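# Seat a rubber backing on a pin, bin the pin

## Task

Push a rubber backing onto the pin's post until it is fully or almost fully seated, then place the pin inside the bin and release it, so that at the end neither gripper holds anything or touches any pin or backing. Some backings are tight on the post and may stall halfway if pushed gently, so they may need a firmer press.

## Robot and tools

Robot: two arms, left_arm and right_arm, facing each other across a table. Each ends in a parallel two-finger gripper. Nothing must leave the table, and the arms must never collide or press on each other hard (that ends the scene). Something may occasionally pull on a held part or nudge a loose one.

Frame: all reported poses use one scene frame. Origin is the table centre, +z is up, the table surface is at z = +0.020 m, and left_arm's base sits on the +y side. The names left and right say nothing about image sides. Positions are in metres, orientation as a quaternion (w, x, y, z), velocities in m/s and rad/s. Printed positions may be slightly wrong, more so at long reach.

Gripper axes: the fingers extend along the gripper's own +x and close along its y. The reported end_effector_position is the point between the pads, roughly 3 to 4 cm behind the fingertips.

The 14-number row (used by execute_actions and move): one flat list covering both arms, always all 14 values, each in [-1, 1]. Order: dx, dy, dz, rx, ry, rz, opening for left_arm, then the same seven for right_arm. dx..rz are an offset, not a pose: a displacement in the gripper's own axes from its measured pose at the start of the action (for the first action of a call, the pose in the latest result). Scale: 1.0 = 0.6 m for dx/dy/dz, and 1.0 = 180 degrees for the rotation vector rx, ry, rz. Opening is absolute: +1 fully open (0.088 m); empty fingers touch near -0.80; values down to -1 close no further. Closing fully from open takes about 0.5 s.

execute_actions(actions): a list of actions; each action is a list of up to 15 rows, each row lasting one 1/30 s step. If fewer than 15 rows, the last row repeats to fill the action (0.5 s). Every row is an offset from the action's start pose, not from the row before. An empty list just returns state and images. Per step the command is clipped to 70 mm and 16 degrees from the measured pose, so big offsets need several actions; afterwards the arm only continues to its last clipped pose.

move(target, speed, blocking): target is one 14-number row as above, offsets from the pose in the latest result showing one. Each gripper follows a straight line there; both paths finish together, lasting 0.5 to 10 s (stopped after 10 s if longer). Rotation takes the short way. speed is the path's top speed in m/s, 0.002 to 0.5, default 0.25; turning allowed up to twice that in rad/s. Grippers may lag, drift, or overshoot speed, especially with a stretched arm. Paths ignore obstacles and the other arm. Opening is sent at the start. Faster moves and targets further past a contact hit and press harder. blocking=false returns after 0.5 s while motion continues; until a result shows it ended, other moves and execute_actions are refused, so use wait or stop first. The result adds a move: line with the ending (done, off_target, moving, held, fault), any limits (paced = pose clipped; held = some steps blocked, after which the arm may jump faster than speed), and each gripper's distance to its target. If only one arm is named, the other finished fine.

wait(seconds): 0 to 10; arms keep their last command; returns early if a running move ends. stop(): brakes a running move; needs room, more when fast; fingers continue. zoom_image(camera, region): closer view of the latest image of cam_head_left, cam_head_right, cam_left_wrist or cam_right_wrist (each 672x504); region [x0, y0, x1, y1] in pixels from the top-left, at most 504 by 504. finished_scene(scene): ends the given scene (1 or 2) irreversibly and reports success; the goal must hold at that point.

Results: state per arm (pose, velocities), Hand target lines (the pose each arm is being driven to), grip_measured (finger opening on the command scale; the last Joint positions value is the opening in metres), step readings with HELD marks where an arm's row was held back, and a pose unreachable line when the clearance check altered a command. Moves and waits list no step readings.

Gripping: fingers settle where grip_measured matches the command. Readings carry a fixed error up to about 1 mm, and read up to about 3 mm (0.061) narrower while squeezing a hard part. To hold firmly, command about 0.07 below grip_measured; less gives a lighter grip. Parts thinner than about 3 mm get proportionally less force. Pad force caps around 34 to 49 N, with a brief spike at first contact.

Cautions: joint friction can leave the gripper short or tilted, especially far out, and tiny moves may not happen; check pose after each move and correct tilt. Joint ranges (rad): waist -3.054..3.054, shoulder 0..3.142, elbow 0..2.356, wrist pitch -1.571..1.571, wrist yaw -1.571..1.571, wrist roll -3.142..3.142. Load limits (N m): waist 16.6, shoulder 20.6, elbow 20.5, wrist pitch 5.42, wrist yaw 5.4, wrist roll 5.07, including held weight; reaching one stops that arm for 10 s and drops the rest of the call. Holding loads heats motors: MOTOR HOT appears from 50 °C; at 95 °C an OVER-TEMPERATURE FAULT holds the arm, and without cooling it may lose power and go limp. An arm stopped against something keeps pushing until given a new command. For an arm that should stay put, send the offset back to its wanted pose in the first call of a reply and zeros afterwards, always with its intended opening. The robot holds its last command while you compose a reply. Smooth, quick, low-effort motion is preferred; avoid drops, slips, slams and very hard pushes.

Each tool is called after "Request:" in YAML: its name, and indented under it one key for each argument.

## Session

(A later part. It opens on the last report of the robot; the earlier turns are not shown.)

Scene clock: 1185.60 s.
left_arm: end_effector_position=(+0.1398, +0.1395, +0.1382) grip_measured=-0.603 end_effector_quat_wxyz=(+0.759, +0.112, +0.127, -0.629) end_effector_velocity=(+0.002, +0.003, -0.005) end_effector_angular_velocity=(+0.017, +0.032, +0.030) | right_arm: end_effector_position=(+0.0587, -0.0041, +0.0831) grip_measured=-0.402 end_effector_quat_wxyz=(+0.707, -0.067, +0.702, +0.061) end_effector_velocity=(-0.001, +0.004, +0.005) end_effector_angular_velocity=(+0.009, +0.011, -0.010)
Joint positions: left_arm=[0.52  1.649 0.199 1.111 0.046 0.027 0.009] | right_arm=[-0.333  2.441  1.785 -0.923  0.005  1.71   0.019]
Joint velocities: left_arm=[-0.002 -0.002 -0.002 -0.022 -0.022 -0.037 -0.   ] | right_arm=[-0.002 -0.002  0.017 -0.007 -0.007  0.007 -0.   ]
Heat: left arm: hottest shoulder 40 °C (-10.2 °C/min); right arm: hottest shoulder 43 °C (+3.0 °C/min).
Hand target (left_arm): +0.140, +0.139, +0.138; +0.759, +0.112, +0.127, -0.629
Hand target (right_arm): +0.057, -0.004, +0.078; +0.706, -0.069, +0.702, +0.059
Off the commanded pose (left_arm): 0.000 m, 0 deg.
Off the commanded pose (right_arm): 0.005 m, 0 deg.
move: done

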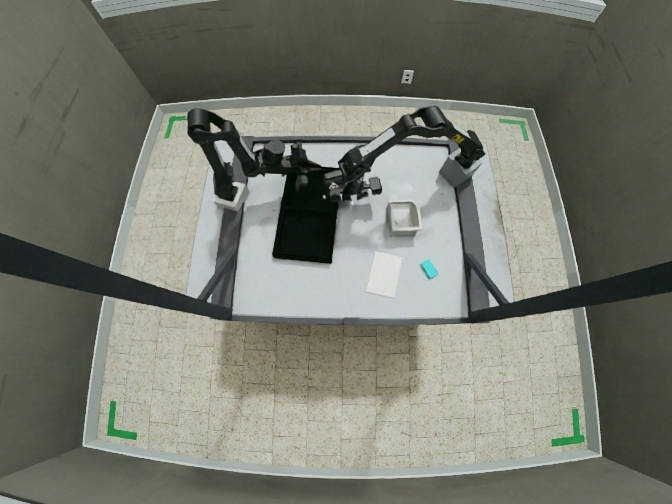

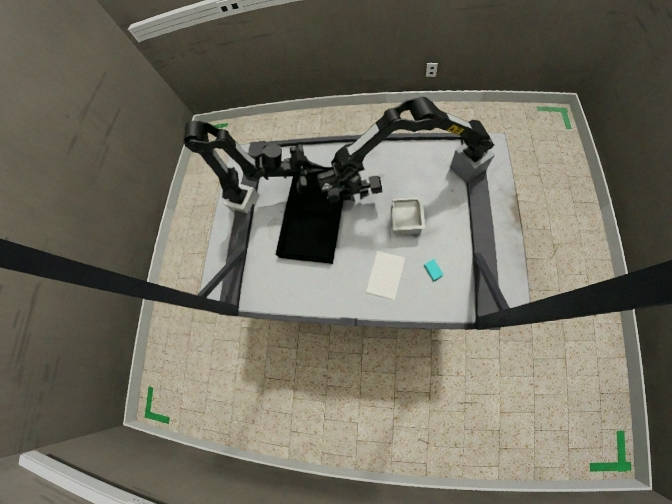

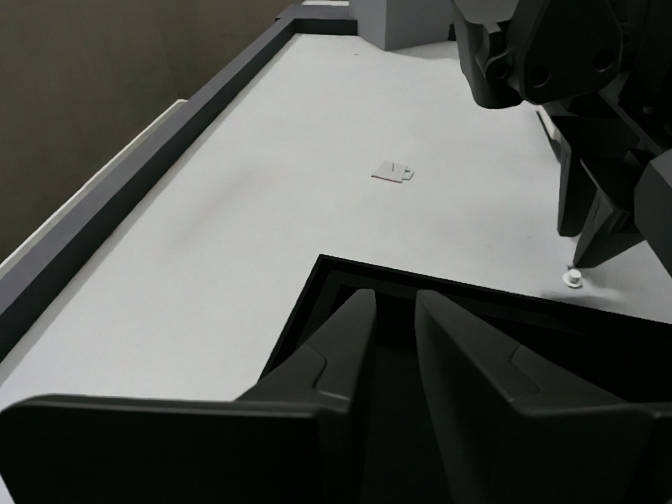

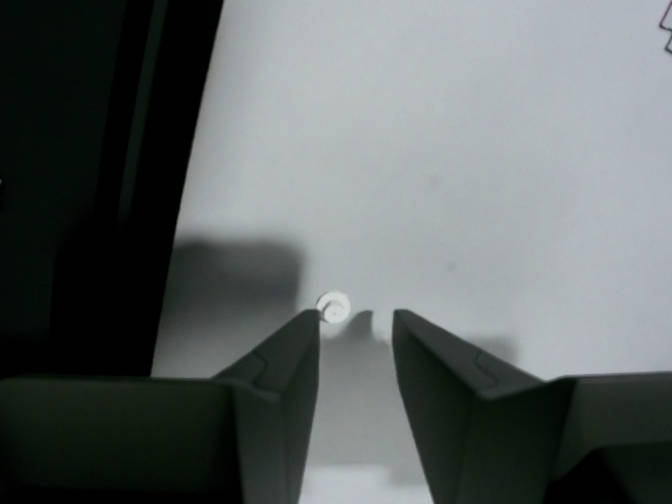

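Request:
move:
  target: [0,0,0,0,0,0,-0.6, 0.022,0.010,-0.0055,0,0,0,-0.55]
  speed: 0.03

Request:
zoom_image:
  camera: "cam_right_wrist"
  region: [280, 250, 440, 370]

Request:
zoom_image:
  camera: "cam_left_wrist"
  region: [512, 190, 672, 310]

Scene clock: 1197.87 s.
left_arm: end_effector_position=(+0.1398, +0.1395, +0.1382) grip_measured=-0.603 end_effector_quat_wxyz=(+0.759, +0.112, +0.127, -0.629) end_effector_velocity=(+0.002, +0.002, -0.003) end_effector_angular_velocity=(+0.012, +0.003, +0.021) | right_arm: end_effector_position=(+0.0556, +0.0008, +0.0749) grip_measured=-0.548 end_effector_quat_wxyz=(+0.706, -0.065, +0.702, +0.063) end_effector_velocity=(+0.001, +0.003, +0.004) end_effector_angular_velocity=(+0.009, -0.005, -0.010)
Joint positions: left_arm=[0.52  1.649 0.199 1.111 0.046 0.027 0.009] | right_arm=[-0.33   2.474  1.81  -0.912  0.005  1.712  0.012]
Joint velocities: left_arm=[-0.002  0.002 -0.002 -0.007 -0.022 -0.007  0.   ] | right_arm=[-0.002 -0.002  0.012 -0.007  0.007  0.007  0.   ]
Heat: left arm: hottest shoulder 38 °C (-14.2 °C/min); right arm: hottest shoulder 44 °C (+4.0 °C/min).
Hand target (left_arm): +0.140, +0.139, +0.138; +0.759, +0.112, +0.127, -0.629
Hand target (right_arm): +0.054, +0.001, +0.070; +0.707, -0.067, +0.702, +0.061
Off the commanded pose (left_arm): 0.000 m, 0 deg.
Off the commanded pose (right_arm): 0.005 m, 0 deg.
move: done

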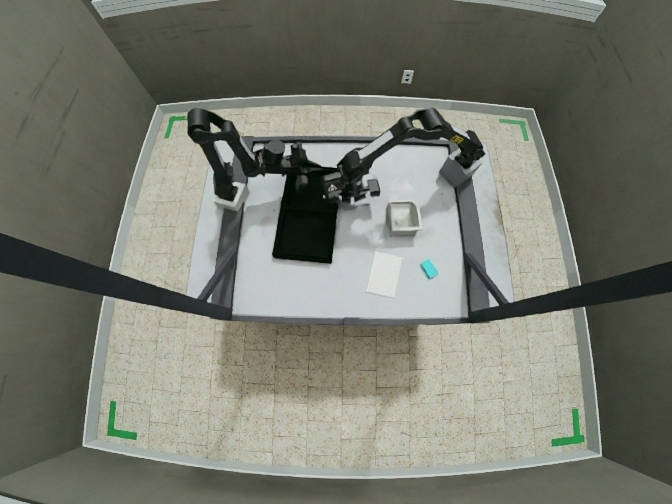

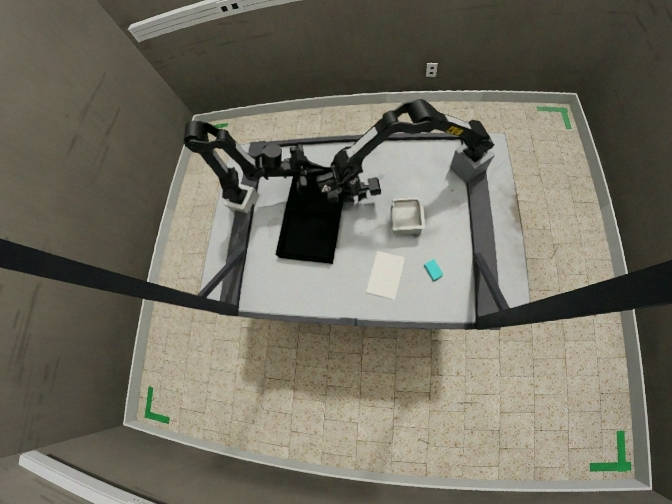

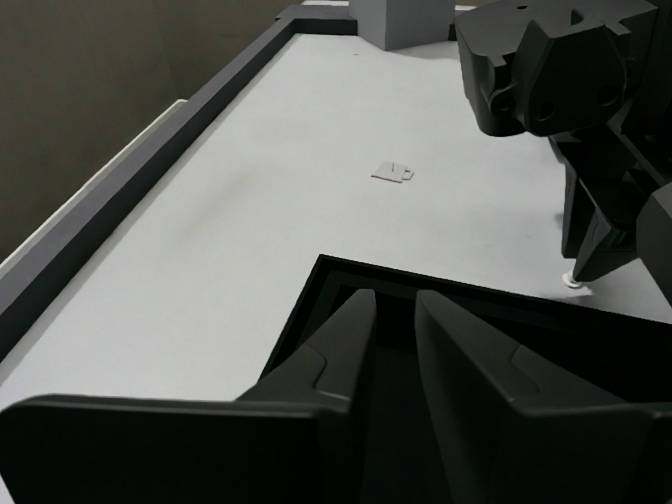

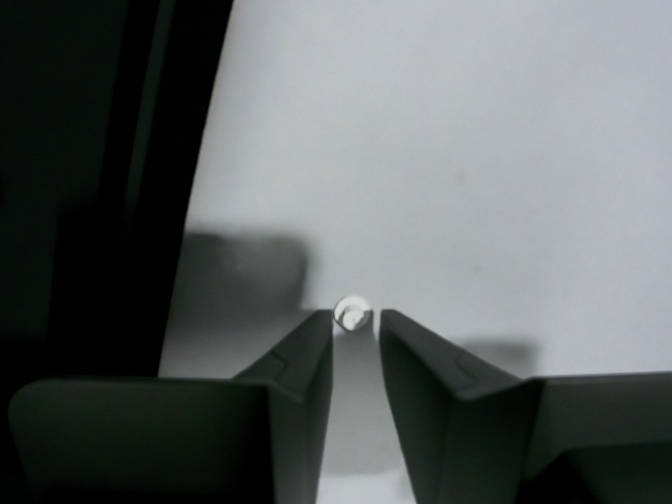

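Region (280, 250, 440, 370) of cam_right_wrist's 672x504 image, scaled by 3.150, with more detail than that image has; it fills the top 378 rows of this view, and the rest is white.

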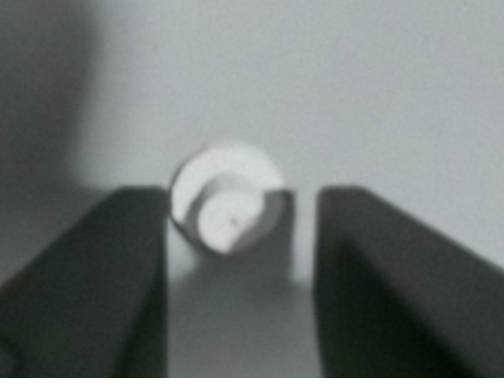

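Region (512, 190, 672, 310) of cam_left_wrist's 672x504 image, scaled by 3.150, with more detail than that image has; it fills the top 378 rows of this view, and the rest is white.

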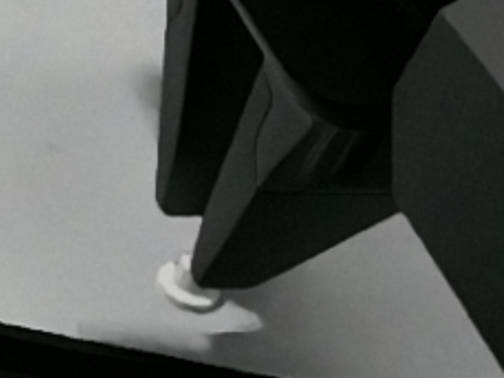

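Request:
move:
  target: [0,0,0,0,0,0,-0.6, 0.0125,0.002,0.006,0,0,0,-0.61]
  speed: 0.015

Request:
zoom_image:
  camera: "cam_right_wrist"
  region: [280, 250, 440, 370]

Request:
zoom_image:
  camera: "cam_left_wrist"
  region: [512, 190, 672, 310]

Scene clock: 1211.50 s.
left_arm: end_effector_position=(+0.1398, +0.1395, +0.1382) grip_measured=-0.603 end_effector_quat_wxyz=(+0.759, +0.112, +0.127, -0.629) end_effector_velocity=(-0.003, +0.002, -0.003) end_effector_angular_velocity=(+0.007, +0.026, -0.002) | right_arm: end_effector_position=(+0.0573, +0.0052, +0.0752) grip_measured=-0.608 end_effector_quat_wxyz=(+0.705, -0.060, +0.703, +0.068) end_effector_velocity=(+0.002, -0.005, +0.000) end_effector_angular_velocity=(-0.023, +0.000, +0.005)
Joint positions: left_arm=[0.52  1.649 0.199 1.111 0.046 0.027 0.009] | right_arm=[-0.336  2.474  1.811 -0.897  0.005  1.706  0.009]
Joint velocities: left_arm=[-0.002 -0.002 -0.007 -0.007  0.007 -0.022 -0.   ] | right_arm=[-0.002 -0.002 -0.002 -0.022 -0.007 -0.007 -0.   ]
Heat: left arm: hottest shoulder 37 °C (-15.0 °C/min); right arm: hottest shoulder 46 °C (+6.0 °C/min).
Hand target (left_arm): +0.140, +0.139, +0.138; +0.759, +0.112, +0.127, -0.629
Hand target (right_arm): +0.059, +0.003, +0.068; +0.706, -0.065, +0.702, +0.063
Off the commanded pose (left_arm): 0.000 m, 0 deg.
Off the commanded pose (right_arm): 0.008 m, 1 deg.
move: done

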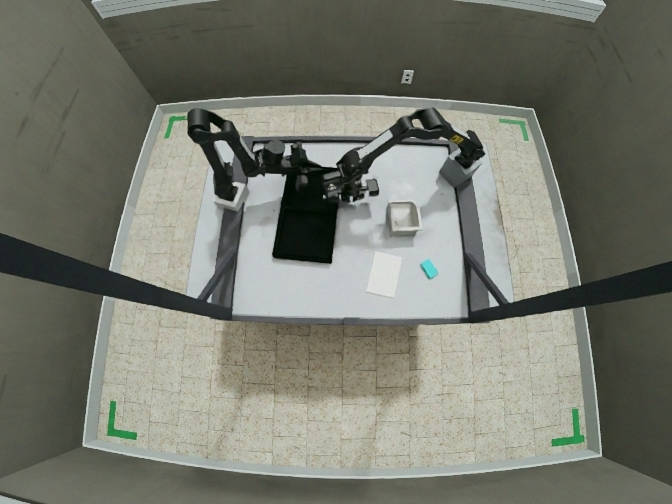

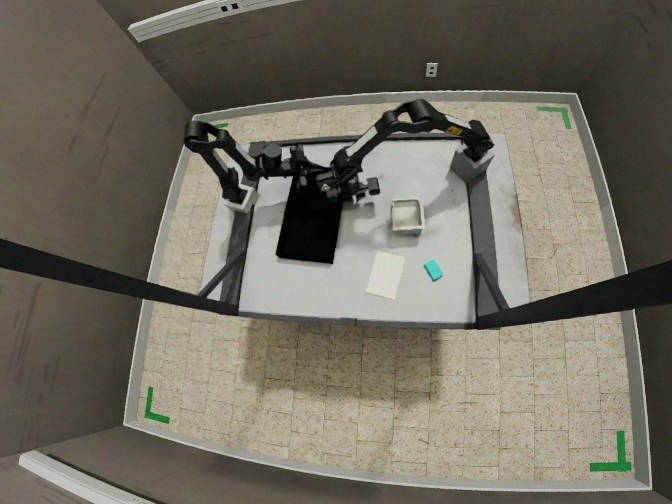

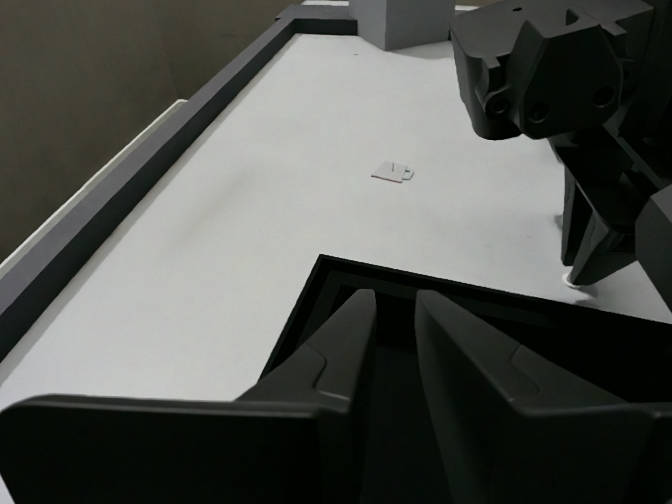

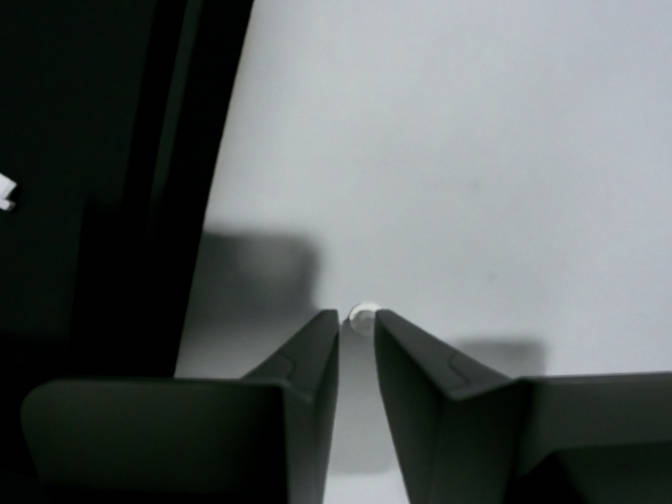

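Region (280, 250, 440, 370) of cam_right_wrist's 672x504 image, scaled by 3.150, with more detail than that image has; it fills the top 378 rows of this view, and the rest is white.

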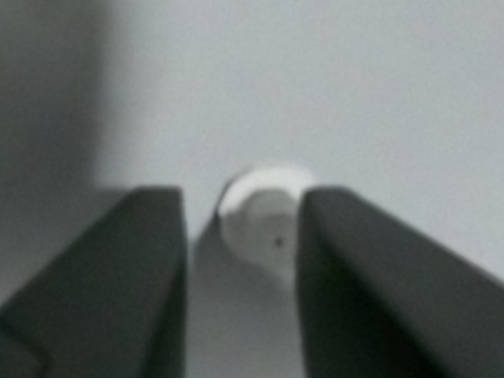

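Region (512, 190, 672, 310) of cam_left_wrist's 672x504 image, scaled by 3.150, with more detail than that image has; it fills the top 378 rows of this view, and the rest is white.

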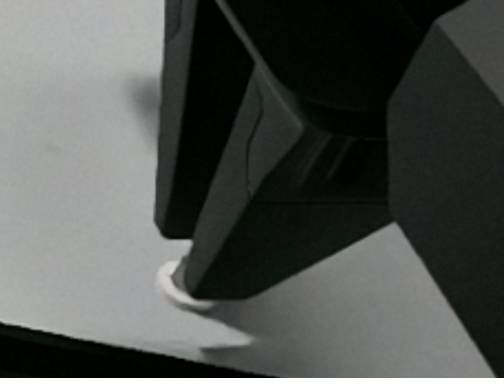

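Request:
move:
  target: [0,0,0,0,0,0,-0.6, 0.019,-0.006,-0.0063,0,0,-0.005,-0.5]
  speed: 0.02

Request:
zoom_image:
  camera: "cam_right_wrist"
  region: [280, 250, 440, 370]

Request:
zoom_image:
  camera: "cam_left_wrist"
  region: [512, 190, 672, 310]

Scene clock: 1235.47 s.
left_arm: end_effector_position=(+0.1398, +0.1395, +0.1382) grip_measured=-0.603 end_effector_quat_wxyz=(+0.759, +0.112, +0.127, -0.629) end_effector_velocity=(+0.000, +0.001, -0.001) end_effector_angular_velocity=(+0.009, -0.007, +0.002) | right_arm: end_effector_position=(+0.0542, +0.0054, +0.0722) grip_measured=-0.502 end_effector_quat_wxyz=(+0.705, -0.059, +0.704, +0.070) end_effector_velocity=(+0.000, -0.007, -0.001) end_effector_angular_velocity=(-0.032, +0.012, +0.005)
Joint positions: left_arm=[0.52  1.649 0.199 1.111 0.046 0.027 0.009] | right_arm=[-0.33   2.48   1.811 -0.887  0.005  1.712  0.014]
Joint velocities: left_arm=[-0.002 -0.002 -0.002 -0.007 -0.007  0.007 -0.   ] | right_arm=[-0.002 -0.002 -0.007 -0.022 -0.022 -0.007 -0.   ]
Heat: left arm: hottest shoulder 35 °C (-7.0 °C/min); right arm: hottest shoulder 47 °C (+6.0 °C/min).
Hand target (left_arm): +0.140, +0.139, +0.138; +0.759, +0.112, +0.127, -0.629
Hand target (right_arm): +0.054, +0.001, +0.064; +0.706, -0.065, +0.703, +0.063
Off the commanded pose (left_arm): 0.000 m, 0 deg.
Off the commanded pose (right_arm): 0.009 m, 1 deg.
move: off_target (right_arm)

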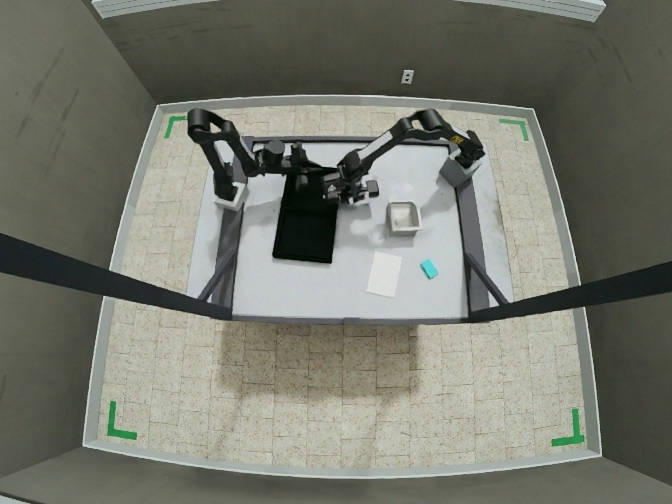

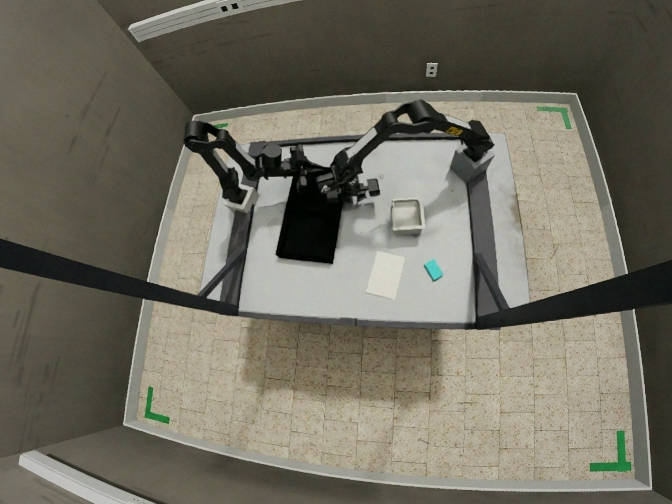

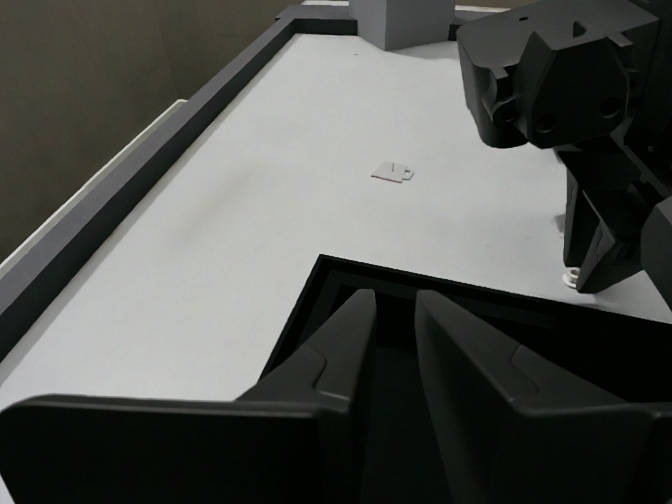

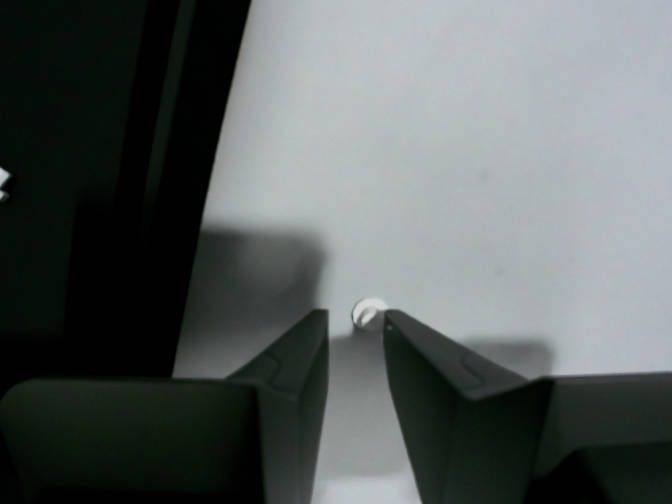

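Region (280, 250, 440, 370) of cam_right_wrist's 672x504 image, scaled by 3.150, with more detail than that image has; it fills the top 378 rows of this view, and the rest is white.

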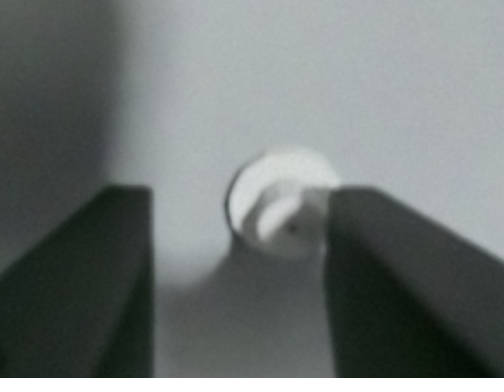

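Region (512, 190, 672, 310) of cam_left_wrist's 672x504 image, scaled by 3.150, with more detail than that image has; it fills the top 378 rows of this view, and the rest is white.

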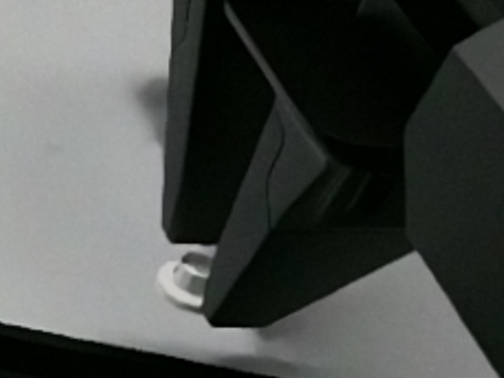

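Request:
move:
  target: [0,0,0,0,0,0,-0.6, 0.020,-0.0153,0.004,0,0,-0.0105,-0.5]
  speed: 0.02

Request:
zoom_image:
  camera: "cam_right_wrist"
  region: [280, 250, 440, 370]

Request:
zoom_image:
  camera: "cam_left_wrist"
  region: [512, 190, 672, 310]

Scene clock: 1254.00 s.
left_arm: end_effector_position=(+0.1398, +0.1395, +0.1382) grip_measured=-0.603 end_effector_quat_wxyz=(+0.759, +0.112, +0.127, -0.629) end_effector_velocity=(+0.002, +0.002, -0.001) end_effector_angular_velocity=(+0.006, +0.006, +0.012) | right_arm: end_effector_position=(+0.0563, +0.0012, +0.0683) grip_measured=-0.502 end_effector_quat_wxyz=(+0.706, -0.063, +0.703, +0.065) end_effector_velocity=(+0.002, -0.000, +0.003) end_effector_angular_velocity=(-0.000, -0.008, +0.005)
Joint positions: left_arm=[0.52  1.649 0.199 1.111 0.046 0.027 0.009] | right_arm=[-0.332  2.48   1.794 -0.883  0.004  1.711  0.014]
Joint velocities: left_arm=[ 0.002 -0.002 -0.002 -0.007 -0.007 -0.007 -0.   ] | right_arm=[-0.002 -0.007 -0.002 -0.007  0.007 -0.007 -0.   ]
Heat: left arm: hottest shoulder 35 °C (-3.0 °C/min); right arm: hottest shoulder 48 °C (+4.0 °C/min).
Hand target (left_arm): +0.140, +0.139, +0.138; +0.759, +0.112, +0.127, -0.629
Hand target (right_arm): +0.058, -0.003, +0.060; +0.706, -0.070, +0.702, +0.058
Off the commanded pose (left_arm): 0.000 m, 0 deg.
Off the commanded pose (right_arm): 0.009 m, 1 deg.
move: off_target (right_arm)

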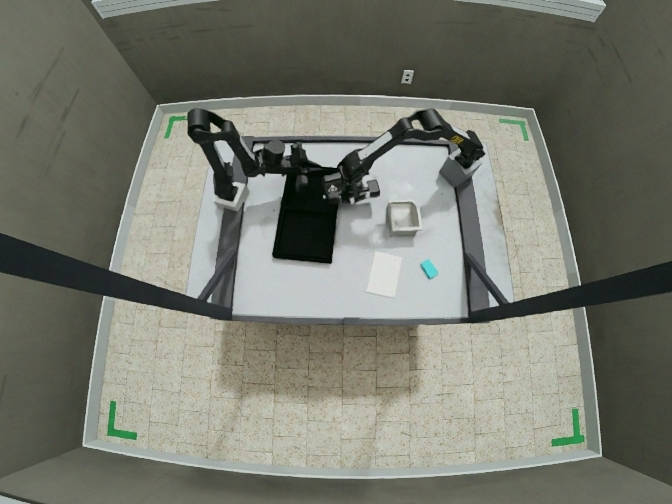

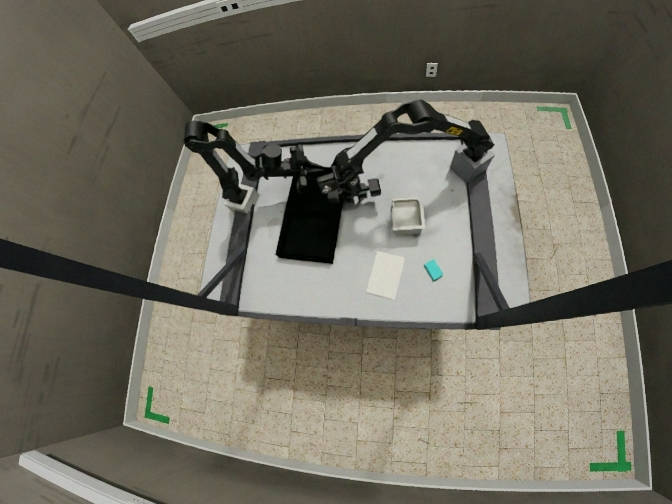

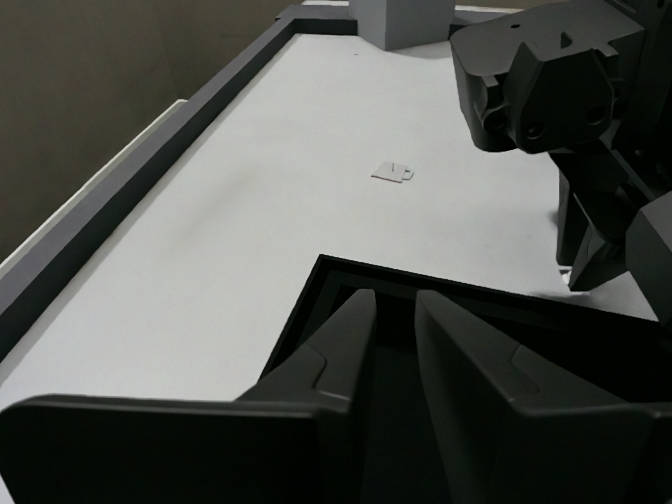

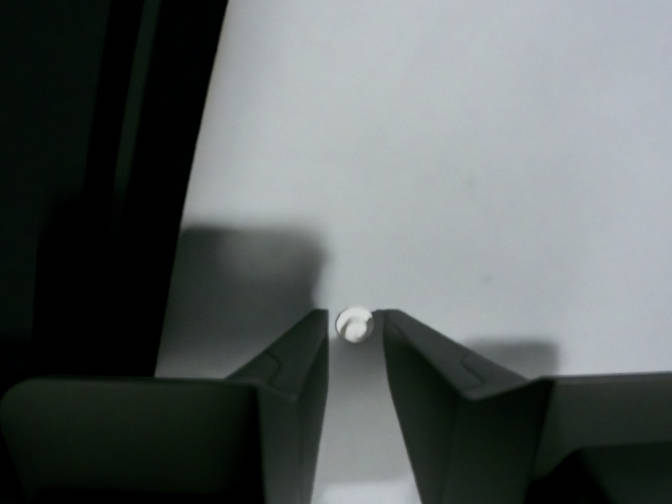

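Region (280, 250, 440, 370) of cam_right_wrist's 672x504 image, scaled by 3.150, with more detail than that image has; it fills the top 378 rows of this view, and the rest is white.

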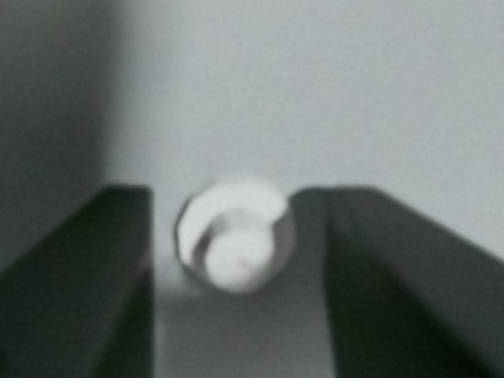

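Region (512, 190, 672, 310) of cam_left_wrist's 672x504 image, scaled by 3.150, with more detail than that image has; it fills the top 378 rows of this view, and the rest is white.

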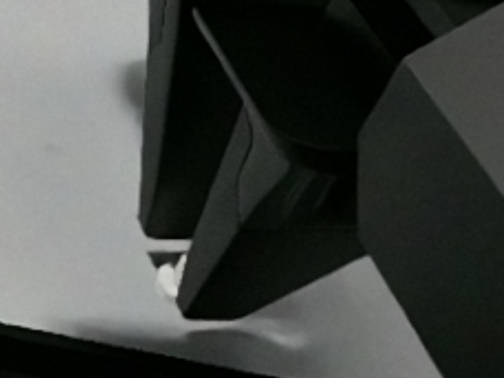

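Request:
move:
  target: [0,0,0,0,0,0,-0.6, 0.0185,-0.0075,0.001,0,0,-0.006,-0.605]
  speed: 0.02

Request:
zoom_image:
  camera: "cam_right_wrist"
  region: [280, 250, 440, 370]

Request:
zoom_image:
  camera: "cam_left_wrist"
  region: [512, 190, 672, 310]

Scene clock: 1265.60 s.
left_arm: end_effector_position=(+0.1398, +0.1395, +0.1382) grip_measured=-0.603 end_effector_quat_wxyz=(+0.759, +0.112, +0.127, -0.629) end_effector_velocity=(-0.002, +0.001, -0.003) end_effector_angular_velocity=(+0.007, +0.026, -0.002) | right_arm: end_effector_position=(+0.0562, +0.0016, +0.0660) grip_measured=-0.603 end_effector_quat_wxyz=(+0.705, -0.062, +0.703, +0.065) end_effector_velocity=(+0.001, -0.003, -0.001) end_effector_angular_velocity=(-0.014, +0.003, +0.005)
Joint positions: left_arm=[0.52  1.649 0.199 1.111 0.046 0.027 0.009] | right_arm=[-0.332  2.484  1.791 -0.874  0.004  1.711  0.009]
Joint velocities: left_arm=[-0.002  0.002 -0.002 -0.007  0.007 -0.022  0.   ] | right_arm=[-0.002 -0.002 -0.007 -0.007 -0.007 -0.007  0.   ]
Heat: left arm: hottest shoulder 35 °C (-2.0 °C/min); right arm: hottest shoulder 49 °C (+4.0 °C/min).
Hand target (left_arm): +0.140, +0.139, +0.138; +0.759, +0.112, +0.127, -0.629
Hand target (right_arm): +0.058, -0.003, +0.057; +0.706, -0.069, +0.702, +0.058
Off the commanded pose (left_arm): 0.000 m, 0 deg.
Off the commanded pose (right_arm): 0.010 m, 1 deg.
move: off_target (right_arm)

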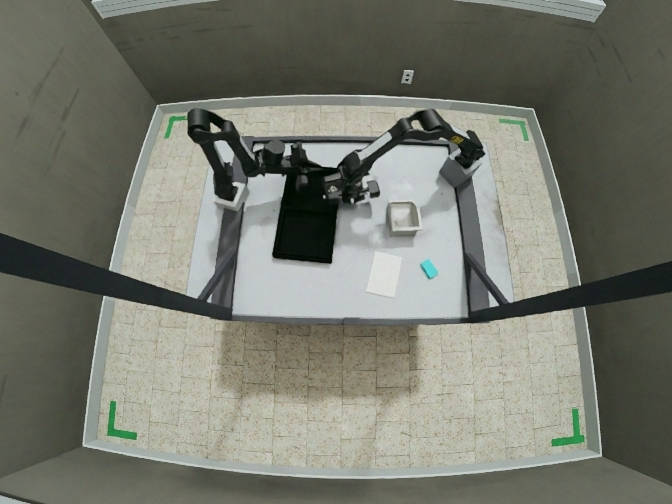

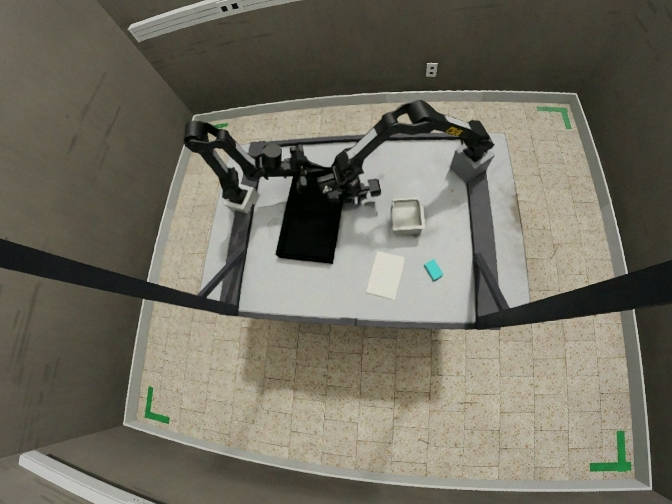

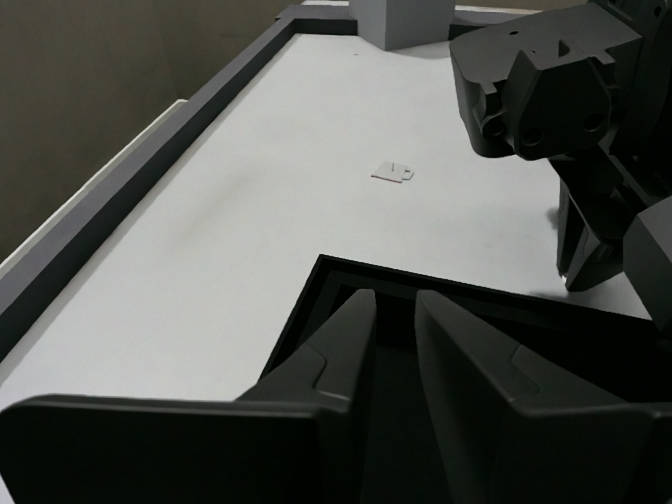

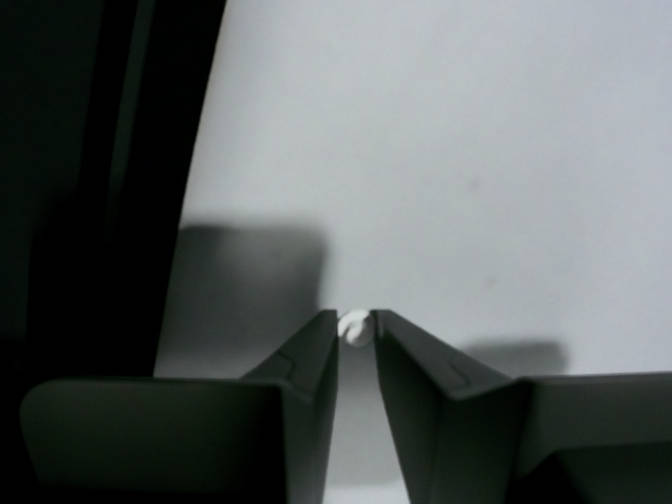

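Region (280, 250, 440, 370) of cam_right_wrist's 672x504 image, scaled by 3.150, with more detail than that image has; it fills the top 378 rows of this view, and the rest is white.

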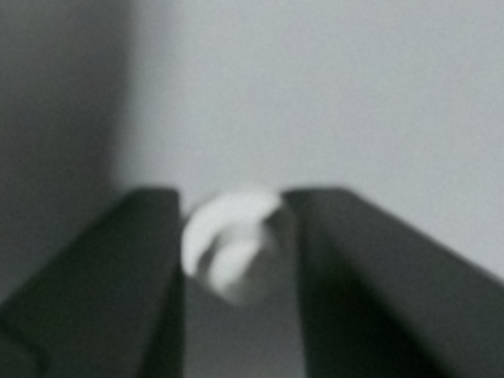

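Region (512, 190, 672, 310) of cam_left_wrist's 672x504 image, scaled by 3.150, with more detail than that image has; it fills the top 378 rows of this view, and the rest is white.

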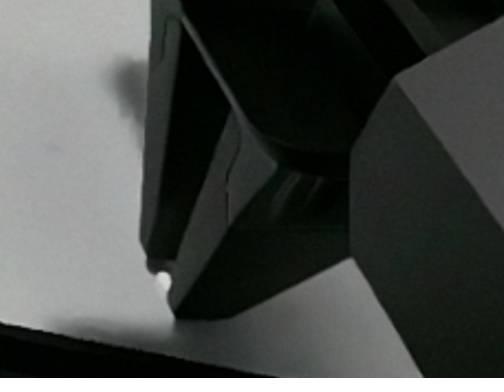

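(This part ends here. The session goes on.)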